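# Hook a cabinet door open with the pivoting hook

## Task

Open the cabinet door and leave it hooked: the hook that swings on the post must hang tip-down through the eye on the door, touching neither the table, the post, the cabinet nor the door. The cabinet is loose and has to finish resting flat on its base, or the task fails. Nothing may need the robot to stay in place at the end; only a state that holds by itself counts.

## Robot and tools

Robot: two arms, left_arm and right_arm, each with a parallel gripper. Poses in results use one shared scene frame: origin on the table top between the arms, +z up, +x out over the table, left_arm on the +y side. The names left and right do not match image sides. Positions are in metres, orientations as quaternions wxyz. Printed hand positions can be off, more so at long reach. Arm bases may be tilted; mounting plates and the metal frame behind the arms are fixed obstacles, and a "too close" message counts a plate and its half of the frame as part of that arm.

Gripper axes: fingers point along the gripper's +z and open and close along its y. end_effector_position is the point between the closed pads. Closed fingertips reach about 19 mm past it, fully open about 6 mm, and closing pushes the tips about 13 mm further out, so leave room above surfaces.

The row (used by both tools that move): one flat list of 16 numbers, each in [-1, 1], covering both arms even if only one moves. Order: left dx, dy, dz, rx, ry, rz, left gripper position, left gripper speed, then the same eight for the right arm. dx..rz are an offset, not a pose: expressed in that gripper's own axes, measured from its pose in the most recent result that shows it (before any such result in the scene, and for second and later calls within one reply, from where the arm stands when the action begins). 1.0 equals 0.6 m of translation or 180 degrees; rx, ry, rz form one rotation vector. Zeros therefore pull an arm back to that reference pose; they are not a pause. To keep an arm still, send the offset back to where it should be in the first call of a reply and zeros later.

Gripper numbers: position is an absolute setting, +1 fully open (85 mm), 0 about 41 mm, pads touch near -0.8, -1 closes until blocked. speed sets how fast the pad gap changes: roughly 20 mm/s at -1, 85 at 0, 150 at +1. Grip force is fixed by the arm (about 190-235 N per pad). To grip, hold position at -1. To release, send a position wider than the object. For a soft grip, open, then close to slightly below the object's width. To leave a gripper unchanged, resend its last two numbers; 0 is a real command. position_measured_pct is about 50 - 50*position, 0 when open; stopping under 90 short of the target means something is held or blocking, about 90 or more means the pads met.

Tools:
- execute_actions {actions, pictures}: actions is a list with at most one item. Empty list: just report state. {rows:[...], steps:n}: up to 15 rows of 16 numbers, n at most 15 steps of 1/30 s (default 15); one row per step, last row repeated. Each row is measured from the same reference pose, not from the previous row. {steps:n} alone waits up to 300 steps counted from the last result, reply time included. Refused calls send nothing.
- move {target, speed}: target is one 16-number row as above; each gripper travels in a straight line to its target, paths finish together, lasting 0.5-10 s (stopped short after 10 s). speed is m/s, 0.002-0.5, default 0.25; rotation capped at twice that in rad/s. Paths ignore obstacles and the other arm; grippers lag and can overshoot speed near full reach. Faster moves and targets deeper past contact hit or press harder. Result adds a "move:" line (done, off_target, moving, held, fault) plus each gripper's distance from its target; limits=paced means the pose was clipped, limits=held means a check blocked some steps.
- wait {seconds}: 0-10 s, nothing new sent.
- zoom_image {camera, region}: camera is cam_head_left, cam_head_right, cam_left_wrist or cam_right_wrist (each 672x504); region [x0, y0, x1, y1] pixels from the top-left, at most 504x504.
- finished_scene {scene}: ends and grades the given scene (1 or 2); irreversible. The goal must hold after the robot stops.

Control details: each step's command is clipped to within 70 mm and 16 degrees of the measured pose; position has priority over orientation. After an action the arm only continues to its last clipped pose, so check results and send the remainder. "Hand target" shows where the controller is driving. "pose unreachable" and HELD mark commands changed or not sent. Time passes while you think.

Joint ranges (rad): waist, upper arm roll, forearm roll, wrist roll ±69.115; shoulder ±2.250; elbow ±2.580; wrist pitch ±2.100. Load limits: 48.6 N m for the first four joints, 30.6 for the wrist three, including held weight. Hitting one causes a 10 s torque fault. Holding loads heats motors: warning from 60 °C, at 75 °C the arm sinks.

Avoid: knocking anything off the table, tipping the cabinet, hard impacts or pushes, arms colliding with or pressing on each other, dropping held parts. Occasional brief disturbances may tug held parts or nudge loose objects.

Each tool is called after "Emit:" as name(argument=value, ...) on one line, values as JSON.

## Session

Emit:
execute_actions(actions=[])

Scene clock: 0.00 s of 4360.00 s.
left_arm: end_effector_position=(+0.2147, +0.4686, +0.3700) position_measured_pct=0.0 end_effector_quat_wxyz=(+0.072, +0.988, -0.089, +0.100) | right_arm: end_effector_position=(+0.5498, -0.6256, +0.2574) position_measured_pct=0.0 end_effector_quat_wxyz=(+0.380, -0.072, +0.922, +0.032)
Joint positions: left_arm=[-0.912 -0.803  0.422  2.468  0.228  0.853 -2.496] | right_arm=[ 1.202  0.134 -0.572  2.086  0.857 -0.268  1.546]
Joint velocities: left_arm=[ 0.     0.    -0.    -0.     0.     0.001  0.002] | right_arm=[-0.    -0.     0.001  0.    -0.    -0.001  0.001]
Motor temperatures (°C, as the motors report them): left_arm=[35 34 30 33 38 38 40] | right_arm=[32 29 30 32 37 38 36]
Hand target (left_arm): +0.215, +0.469, +0.370; +0.072, +0.988, -0.089, +0.100
Hand target (right_arm): +0.550, -0.626, +0.257; +0.380, -0.072, +0.922, +0.032

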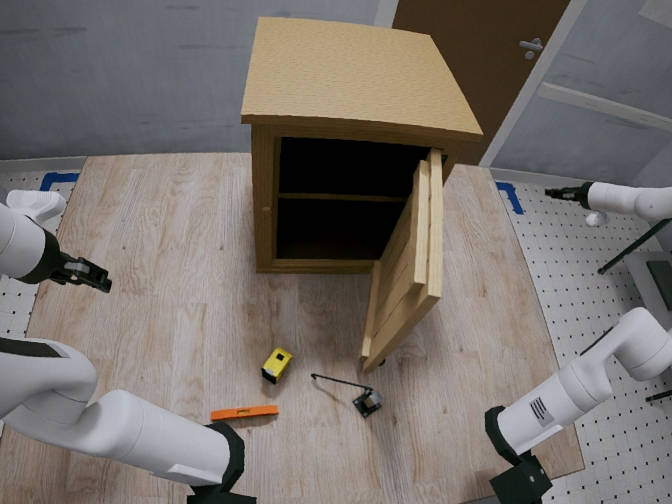

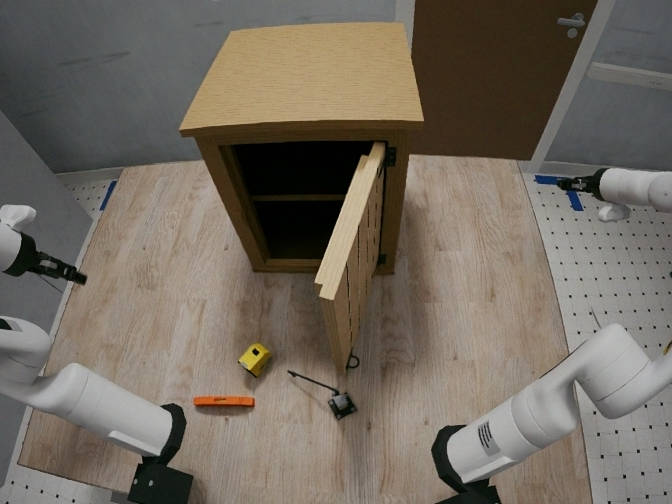

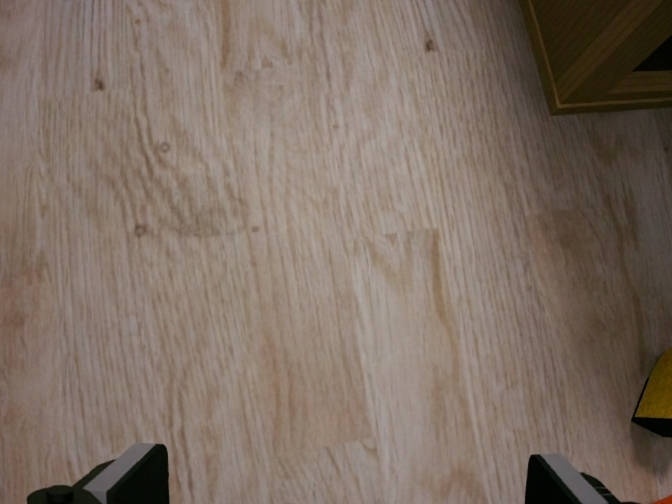

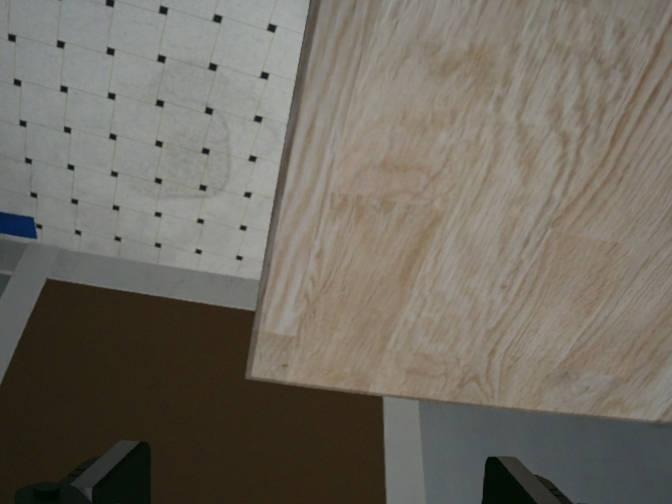

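Emit:
zoom_image(camera="cam_head_right", region=[220, 300, 440, 450])

Emit:
zoom_image(camera="cam_head_left", region=[250, 300, 470, 450])

Region (220, 300, 440, 450) of cam_head_right's 672x504 image, scaled by 2.291, with more detail than that image has; it fills the top 344 rows of this view, and the rest is white.

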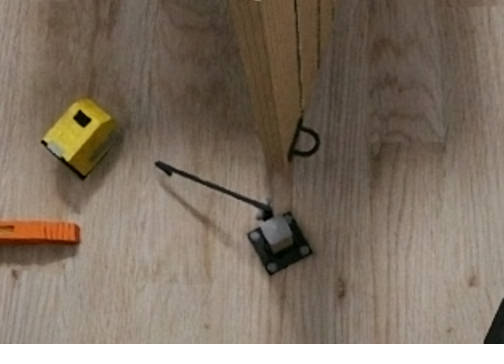

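Region (250, 300, 470, 450) of cam_head_left's 672x504 image, scaled by 2.291, with more detail than that image has; it fills the top 344 rows of this view, and the rest is white.

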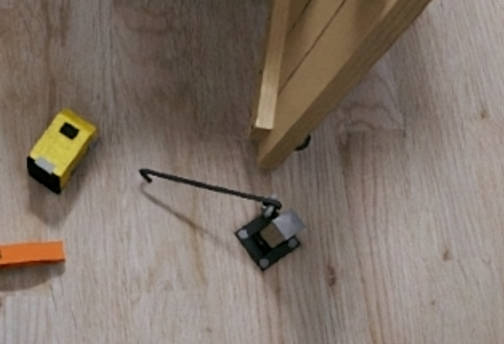

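Emit:
move(target=[0.082,0.589,0.18,0.046,-0.064,-0.057,1,0,0,0,0,0,0,0,1,0])

Scene clock: 22.83 s of 4360.00 s.
left_arm: end_effector_position=(+0.2143, +0.0991, +0.3191) position_measured_pct=0.0 end_effector_quat_wxyz=(+0.001, +1.000, +0.000, -0.002) | right_arm: end_effector_position=(+0.5498, -0.6256, +0.2574) position_measured_pct=0.0 end_effector_quat_wxyz=(+0.380, -0.072, +0.922, +0.032)
Joint positions: left_arm=[-1.157 -1.486  1.647  1.962  0.904  1.275 -1.466] | right_arm=[ 1.202  0.134 -0.572  2.086  0.857 -0.268  1.546]
Joint velocities: left_arm=[-0.007 -0.005  0.002 -0.003 -0.002  0.     0.   ] | right_arm=[-0.     0.     0.001 -0.     0.     0.    -0.   ]
Motor temperatures (°C, as the motors report them): left_arm=[35 34 30 34 38 38 40] | right_arm=[32 30 30 32 37 38 36]
Hand target (left_arm): +0.215, +0.099, +0.319; +0.001, +1.000, +0.000, -0.002
Hand target (right_arm): +0.550, -0.626, +0.257; +0.380, -0.072, +0.922, +0.032
Off the commanded pose (left_arm): 0.001 m, 0 deg.
Off the commanded pose (right_arm): 0.000 m, 0 deg.
After step 90, 17.80 s passed at rest.
move: done

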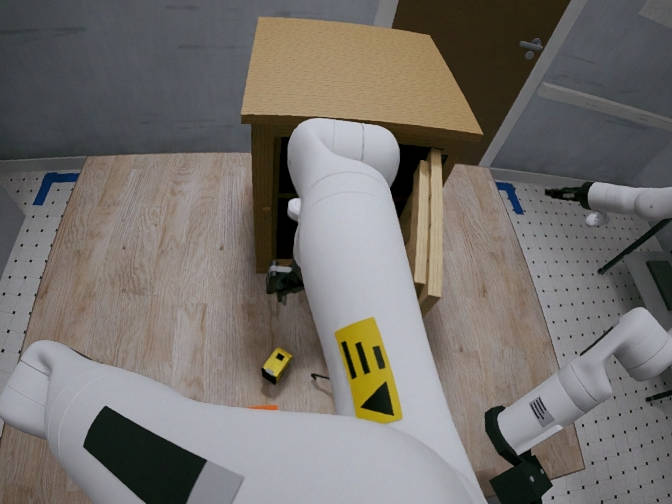

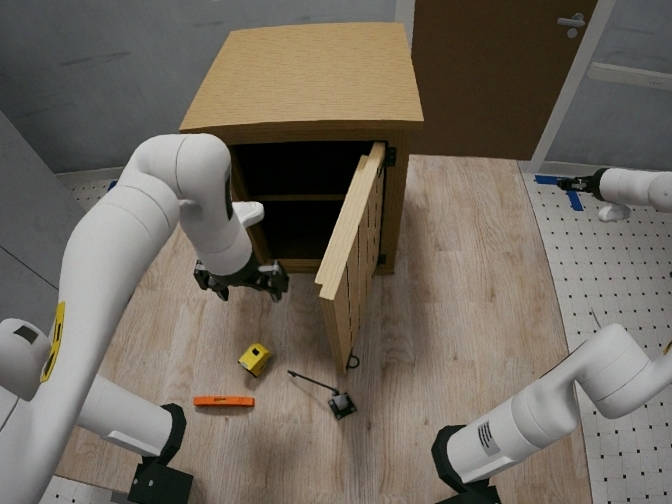

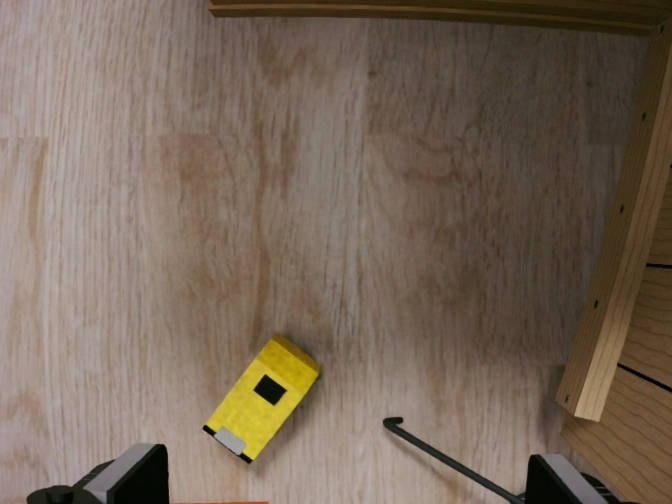

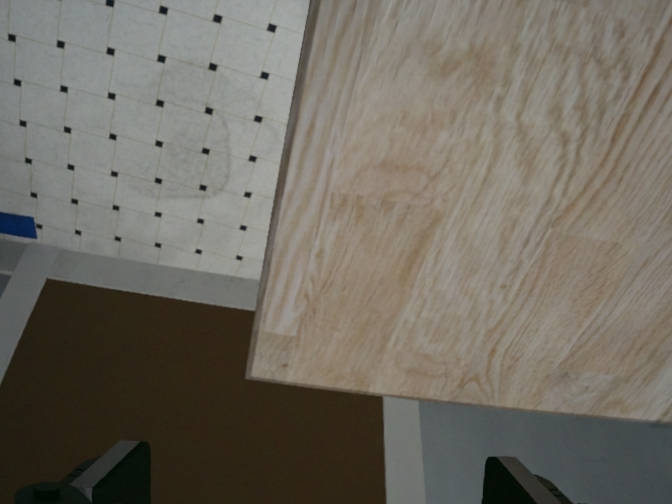

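Emit:
move(target=[-0.1667,0.1667,0,0,0,0,1,0,0,0,0,0,0,0,1,0])

Scene clock: 34.47 s of 4360.00 s.
left_arm: end_effector_position=(+0.1143, -0.0010, +0.3195) position_measured_pct=0.0 end_effector_quat_wxyz=(+0.002, +1.000, +0.000, -0.002) | right_arm: end_effector_position=(+0.5498, -0.6256, +0.2574) position_measured_pct=0.0 end_effector_quat_wxyz=(+0.380, -0.072, +0.922, +0.032)
Joint positions: left_arm=[-0.977 -1.601  1.771  1.767  1.     1.416 -1.12 ] | right_arm=[ 1.202  0.134 -0.572  2.086  0.857 -0.268  1.546]
Joint velocities: left_arm=[ 0.002 -0.003  0.002 -0.002 -0.002 -0.001  0.005] | right_arm=[ 0.     0.    -0.     0.     0.     0.001 -0.001]
Motor temperatures (°C, as the motors report them): left_arm=[35 35 30 34 38 38 40] | right_arm=[32 30 30 32 37 38 36]
Hand target (left_arm): +0.114, -0.001, +0.319; +0.001, +1.000, +0.000, -0.002
Hand target (right_arm): +0.550, -0.626, +0.257; +0.380, -0.072, +0.922, +0.032
Off the commanded pose (left_arm): 0.000 m, 0 deg.
Off the commanded pose (right_arm): 0.000 m, 0 deg.
After step 90, 7.60 s passed at rest.
move: done

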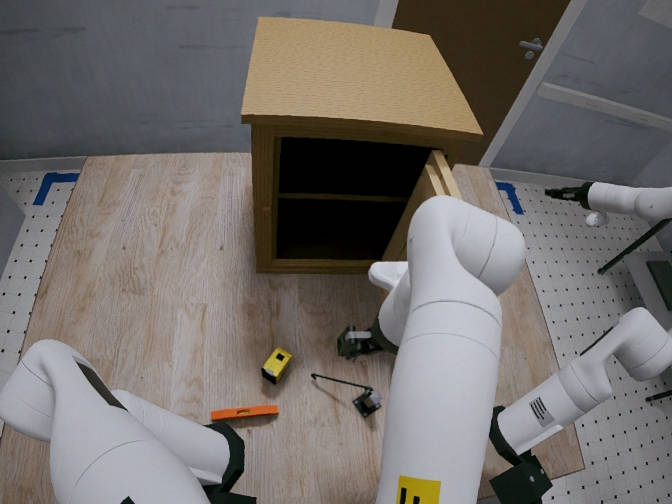

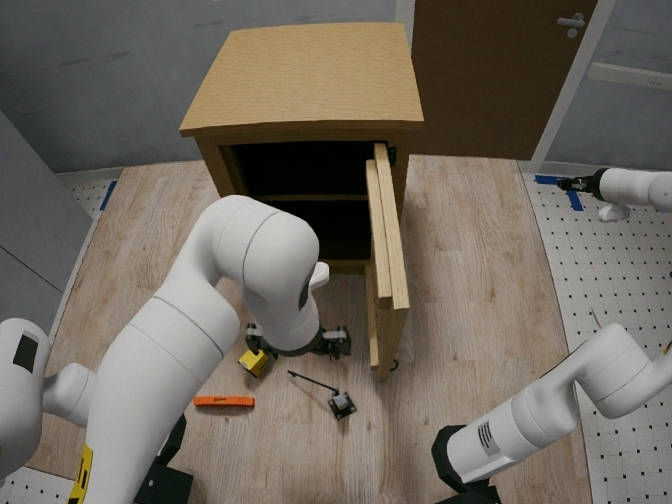

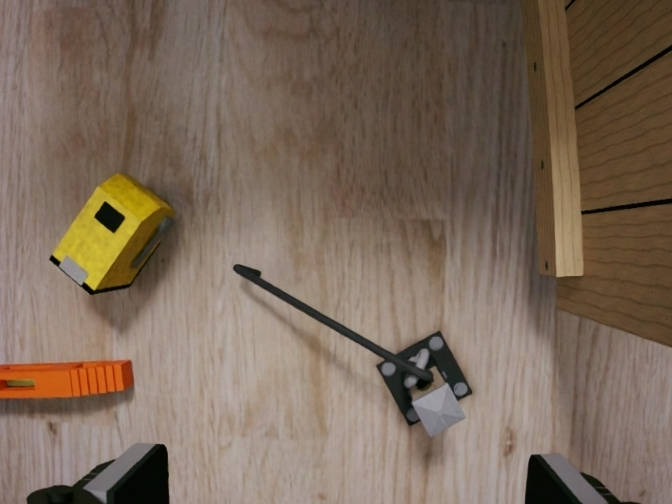

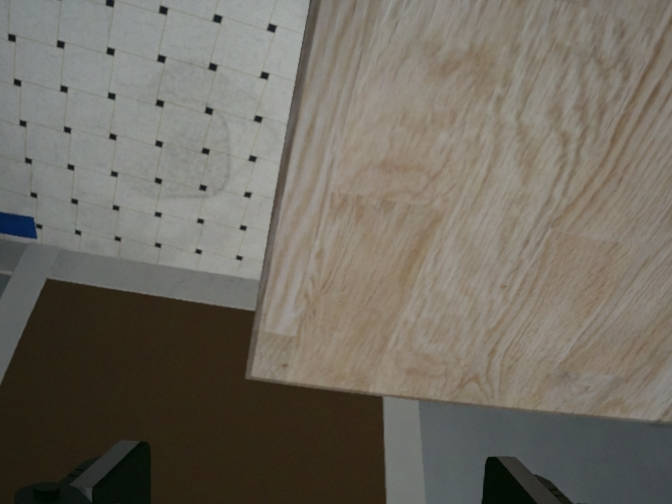

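Emit:
move(target=[-0.107,-0.083,0,0,0,0,1,0,0.414,0.648,-0.156,0.021,0.248,0.047,-1,0])

Scene clock: 75.77 s of 4360.00 s.
left_arm: end_effector_position=(+0.0501, +0.0487, +0.3198) position_measured_pct=0.0 end_effector_quat_wxyz=(+0.002, +1.000, +0.000, -0.002) | right_arm: end_effector_position=(+0.2509, -0.2819, +0.1499) position_measured_pct=91.7 end_effector_quat_wxyz=(+0.001, -0.000, +1.000, -0.004)
Joint positions: left_arm=[-0.787 -1.563  1.776  1.958  1.001  1.415 -1.116] | right_arm=[-0.513  0.735 -0.042  2.519 -1.574 -0.664  2.405]
Joint velocities: left_arm=[-0.    -0.001 -0.     0.    -0.    -0.    -0.002] | right_arm=[-0.006  0.007 -0.004 -0.003 -0.006 -0.003  0.004]
Motor temperatures (°C, as the motors report them): left_arm=[35 36 30 34 38 38 40] | right_arm=[32 31 30 32 37 38 36]
Hand target (left_arm): +0.050, +0.049, +0.320; +0.002, +1.000, +0.000, -0.002
Hand target (right_arm): +0.251, -0.282, +0.150; +0.001, -0.001, +1.000, -0.004
Off the commanded pose (left_arm): 0.000 m, 0 deg.
Off the commanded pose (right_arm): 0.003 m, 0 deg.
After step 90, 35.37 s passed at rest.
move: done; limits=paced

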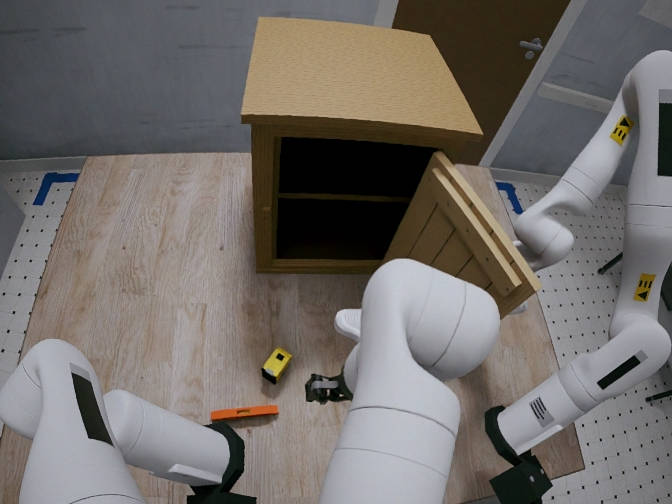

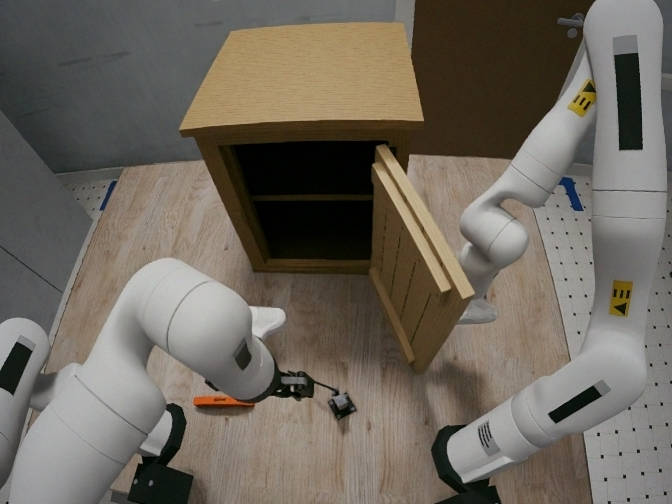

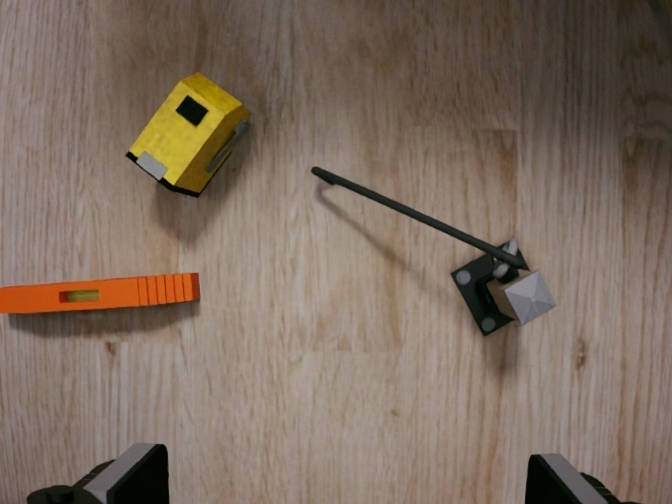

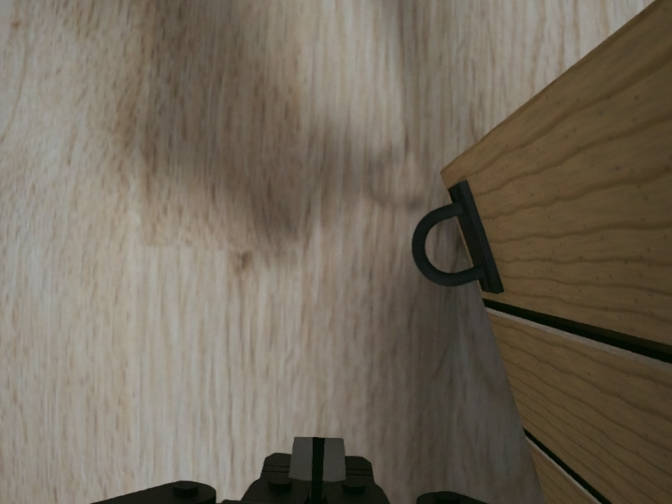

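Emit:
move(target=[0,0,0,0,0,0,1,0,0,0,-0.65,0,0,0,1,0], speed=0.15)

Scene clock: 91.63 s of 4360.00 s.
left_arm: end_effector_position=(+0.0501, +0.0487, +0.3198) position_measured_pct=0.0 end_effector_quat_wxyz=(+0.002, +1.000, +0.000, -0.002) | right_arm: end_effector_position=(+0.2506, -0.2798, +0.5392) position_measured_pct=0.0 end_effector_quat_wxyz=(+0.001, +0.001, +1.000, -0.005)
Joint positions: left_arm=[-0.787 -1.563  1.776  1.958  1.001  1.415 -1.116] | right_arm=[-0.938  0.138 -0.35   1.781 -2.706 -1.753  3.219]
Joint velocities: left_arm=[-0.     0.    -0.     0.002  0.    -0.001 -0.001] | right_arm=[-0.001  0.002 -0.001 -0.002  0.    -0.     0.001]
Motor temperatures (°C, as the motors report them): left_arm=[35 36 30 34 38 38 40] | right_arm=[32 31 30 32 37 38 36]
Hand target (left_arm): +0.050, +0.049, +0.320; +0.002, +1.000, +0.000, -0.002
Hand target (right_arm): +0.251, -0.280, +0.539; +0.001, +0.001, +1.000, -0.005
Off the commanded pose (left_arm): 0.000 m, 0 deg.
Off the commanded pose (right_arm): 0.001 m, 0 deg.
After step 90, 9.83 s passed at rest.
move: done

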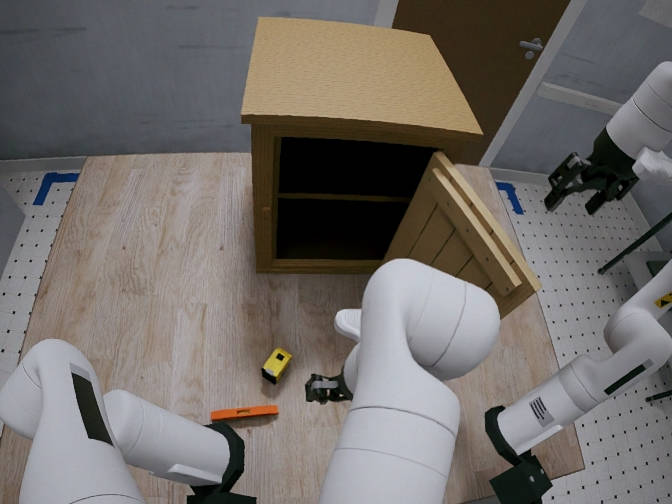

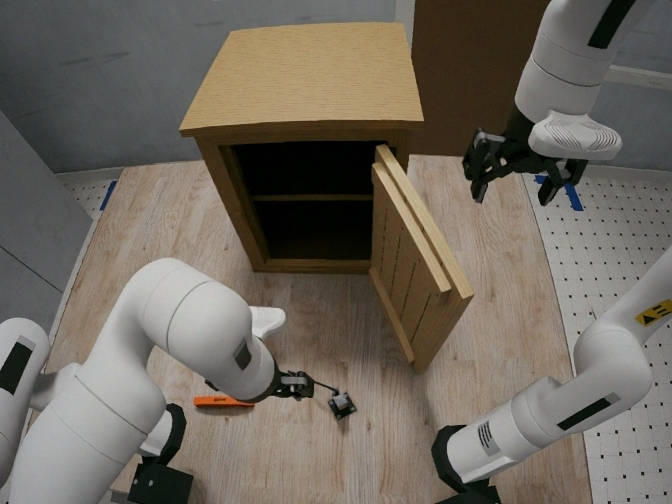

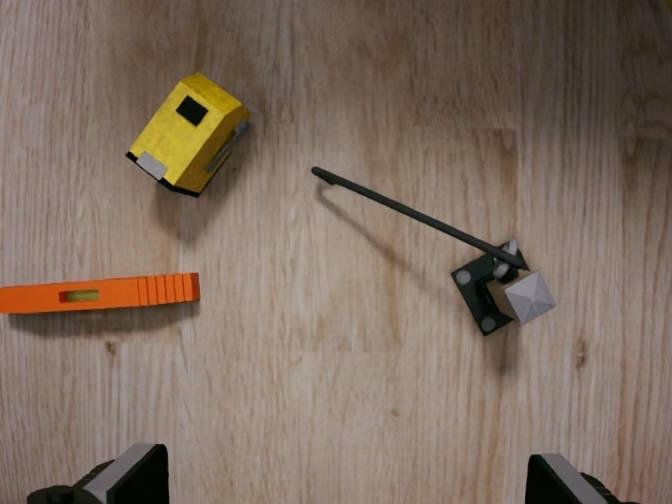

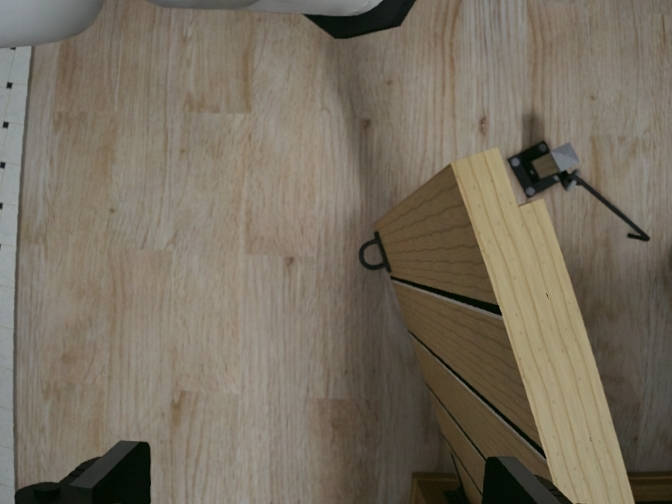

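Emit:
move(target=[0,0,0,0,0,0,1,0,0.085,0.142,0.133,0,0,-0.108,1,0], speed=0.15)

Scene clock: 135.43 s of 4360.00 s.
left_arm: end_effector_position=(+0.0501, +0.0487, +0.3198) position_measured_pct=0.0 end_effector_quat_wxyz=(+0.002, +1.000, +0.000, -0.002) | right_arm: end_effector_position=(+0.2003, -0.1951, +0.4590) position_measured_pct=0.0 end_effector_quat_wxyz=(+0.001, -0.168, +0.986, -0.005)
Joint positions: left_arm=[-0.787 -1.563  1.776  1.958  1.001  1.415 -1.116] | right_arm=[-0.979  0.358 -0.413  1.956 -2.675 -1.459  3.285]
Joint velocities: left_arm=[-0.     0.001 -0.    -0.     0.    -0.001  0.001] | right_arm=[-0.001  0.007 -0.     0.001  0.     0.002 -0.   ]
Motor temperatures (°C, as the motors report them): left_arm=[35 37 30 34 38 38 40] | right_arm=[32 30 30 32 37 38 36]
Hand target (left_arm): +0.050, +0.049, +0.320; +0.002, +1.000, +0.000, -0.002
Hand target (right_arm): +0.200, -0.195, +0.459; +0.001, -0.168, +0.986, -0.005
Off the commanded pose (left_arm): 0.000 m, 0 deg.
Off the commanded pose (right_arm): 0.001 m, 0 deg.
After step 90, 39.30 s passed at rest.
move: done

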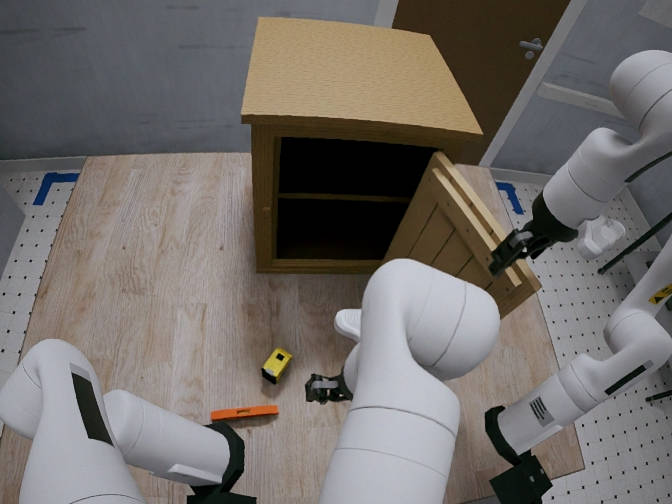

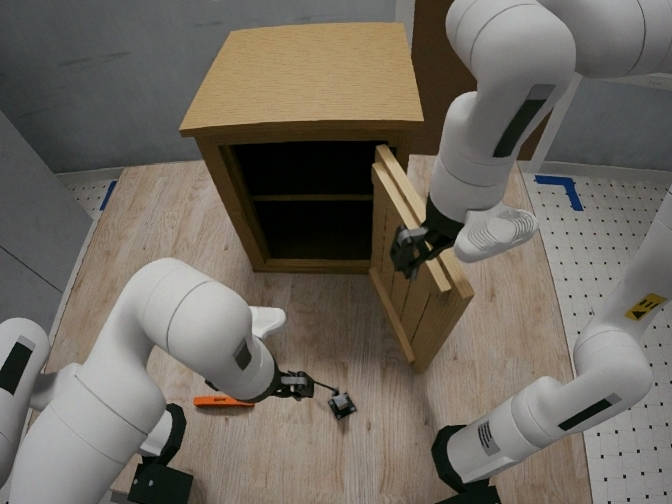

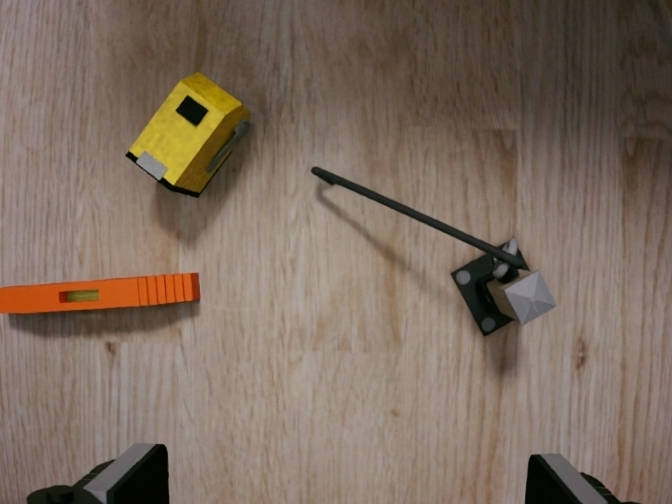

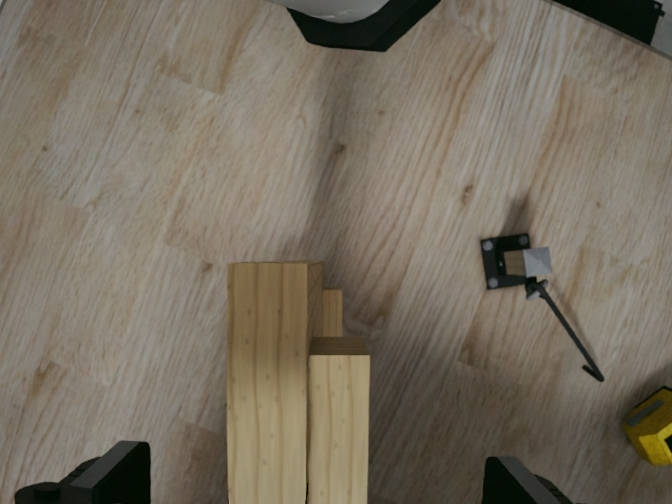

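Emit:
move(target=[0,0,0,0,0,0,1,0,0,-0.01,0.117,0,0,0,1,0], speed=0.08)

Emit:
move(target=[0,0,0,0,0,0,1,0,0,0,0,0,0,0,0.15,-0.5], speed=0.08)

Scene clock: 143.27 s of 4360.00 s.
left_arm: end_effector_position=(+0.0501, +0.0487, +0.3198) position_measured_pct=0.0 end_effector_quat_wxyz=(+0.002, +1.000, +0.000, -0.002) | right_arm: end_effector_position=(+0.2000, -0.1900, +0.4053) position_measured_pct=0.0 end_effector_quat_wxyz=(+0.011, -0.170, +0.985, +0.018)
Joint positions: left_arm=[-0.787 -1.563  1.776  1.958  1.001  1.415 -1.116] | right_arm=[-0.937  0.374 -0.4    2.112 -2.601 -1.253  3.238]
Joint velocities: left_arm=[-0.    -0.    -0.    -0.    -0.001  0.    -0.004] | right_arm=[-0.007 -0.005  0.008  0.004  0.001  0.006  0.002]
Motor temperatures (°C, as the motors report them): left_arm=[35 37 30 34 38 38 40] | right_arm=[32 30 30 32 37 38 36]
Hand target (left_arm): +0.050, +0.049, +0.320; +0.002, +1.000, +0.000, -0.002
Hand target (right_arm): +0.202, -0.202, +0.390; +0.001, -0.168, +0.986, -0.004
Off the commanded pose (left_arm): 0.000 m, 0 deg.
Off the commanded pose (right_arm): 0.020 m, 3 deg.
After step 90, 3.63 s passed at rest.
move: off_target (right_arm)

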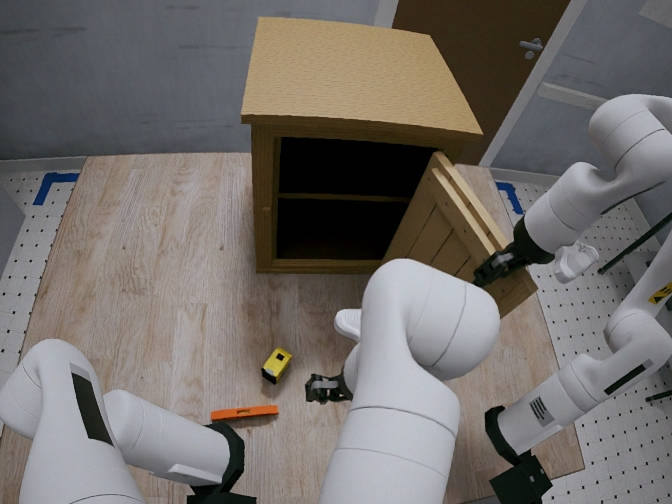

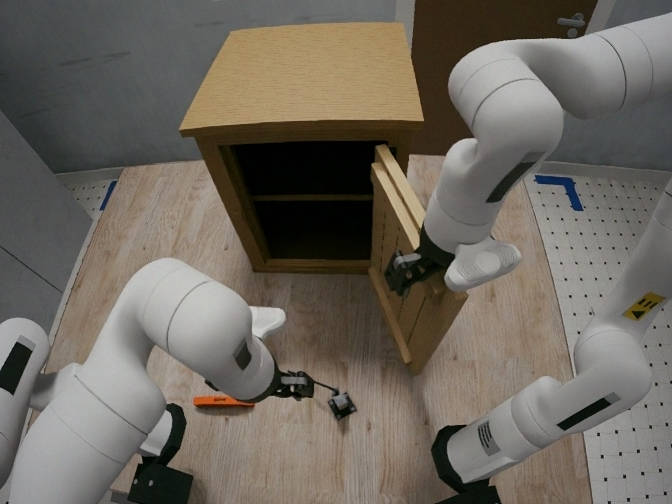

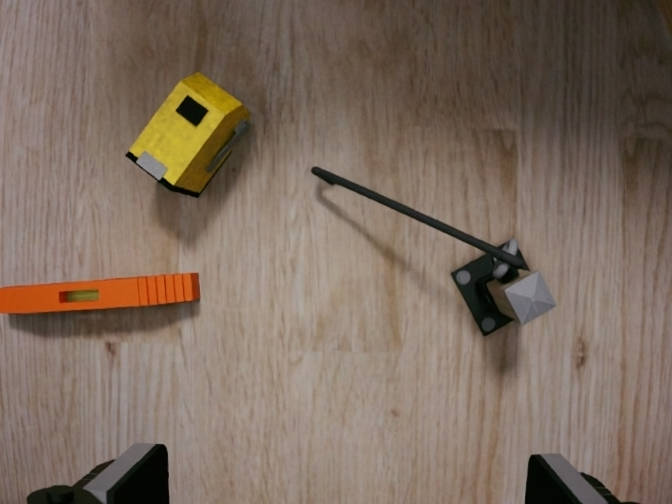

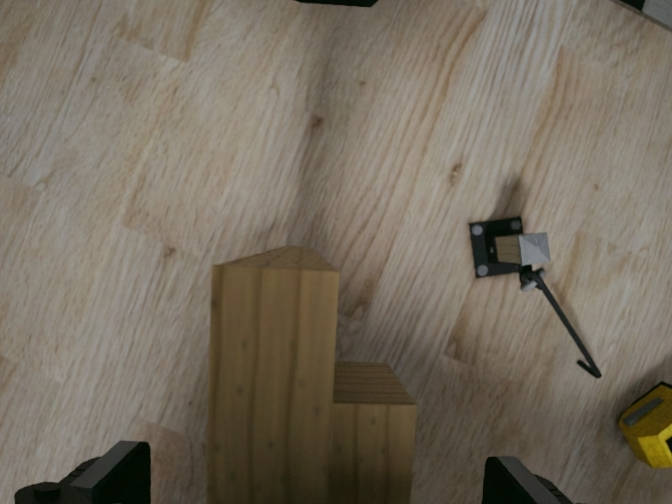

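Scene clock: 144.37 s of 4360.00 s.
left_arm: end_effector_position=(+0.0501, +0.0487, +0.3198) position_measured_pct=0.0 end_effector_quat_wxyz=(+0.002, +1.000, +0.000, -0.002) | right_arm: end_effector_position=(+0.2000, -0.1892, +0.4064) position_measured_pct=42.5 end_effector_quat_wxyz=(+0.012, -0.170, +0.985, +0.019)
Joint positions: left_arm=[-0.787 -1.563  1.776  1.958  1.001  1.415 -1.116] | right_arm=[-0.942  0.372 -0.395  2.11  -2.602 -1.252  3.239]
Joint velocities: left_arm=[-0.001  0.     0.    -0.     0.    -0.     0.001] | right_arm=[-0.    -0.     0.001 -0.    -0.    -0.     0.   ]
Motor temperatures (°C, as the motors report them): left_arm=[35 37 30 34 38 38 40] | right_arm=[32 30 30 32 37 38 36]
Hand target (left_arm): +0.050, +0.049, +0.320; +0.002, +1.000, +0.000, -0.002
Hand target (right_arm): +0.200, -0.190, +0.405; +0.011, -0.170, +0.985, +0.018
Off the commanded pose (left_arm): 0.000 m, 0 deg.
Off the commanded pose (right_arm): 0.001 m, 0 deg.
move: done

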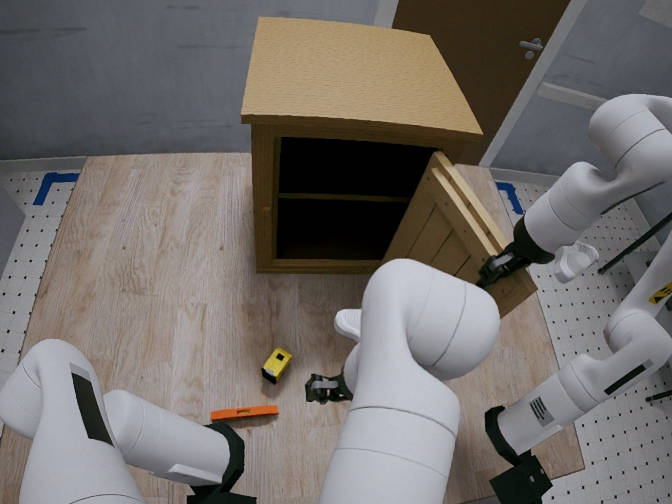

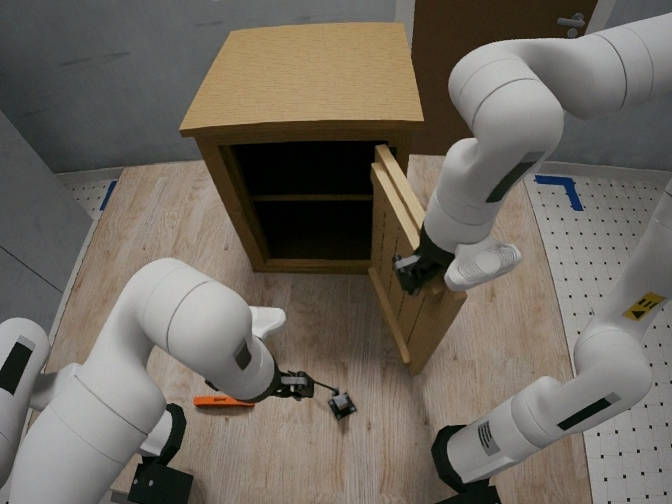

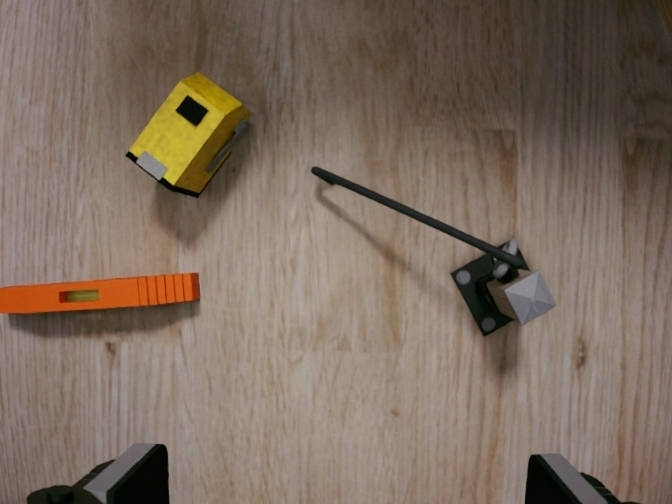

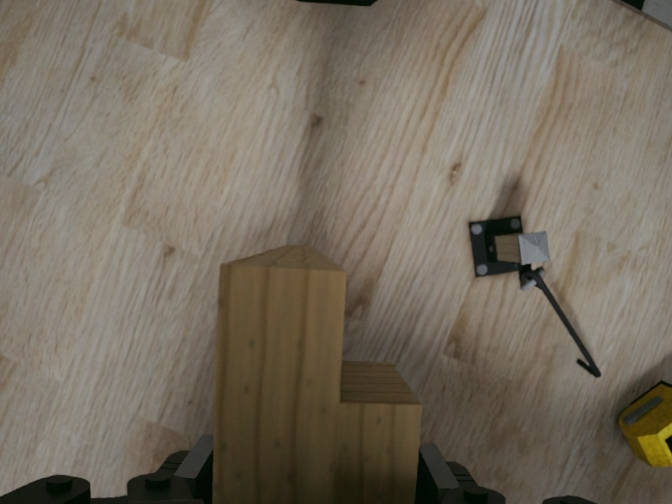

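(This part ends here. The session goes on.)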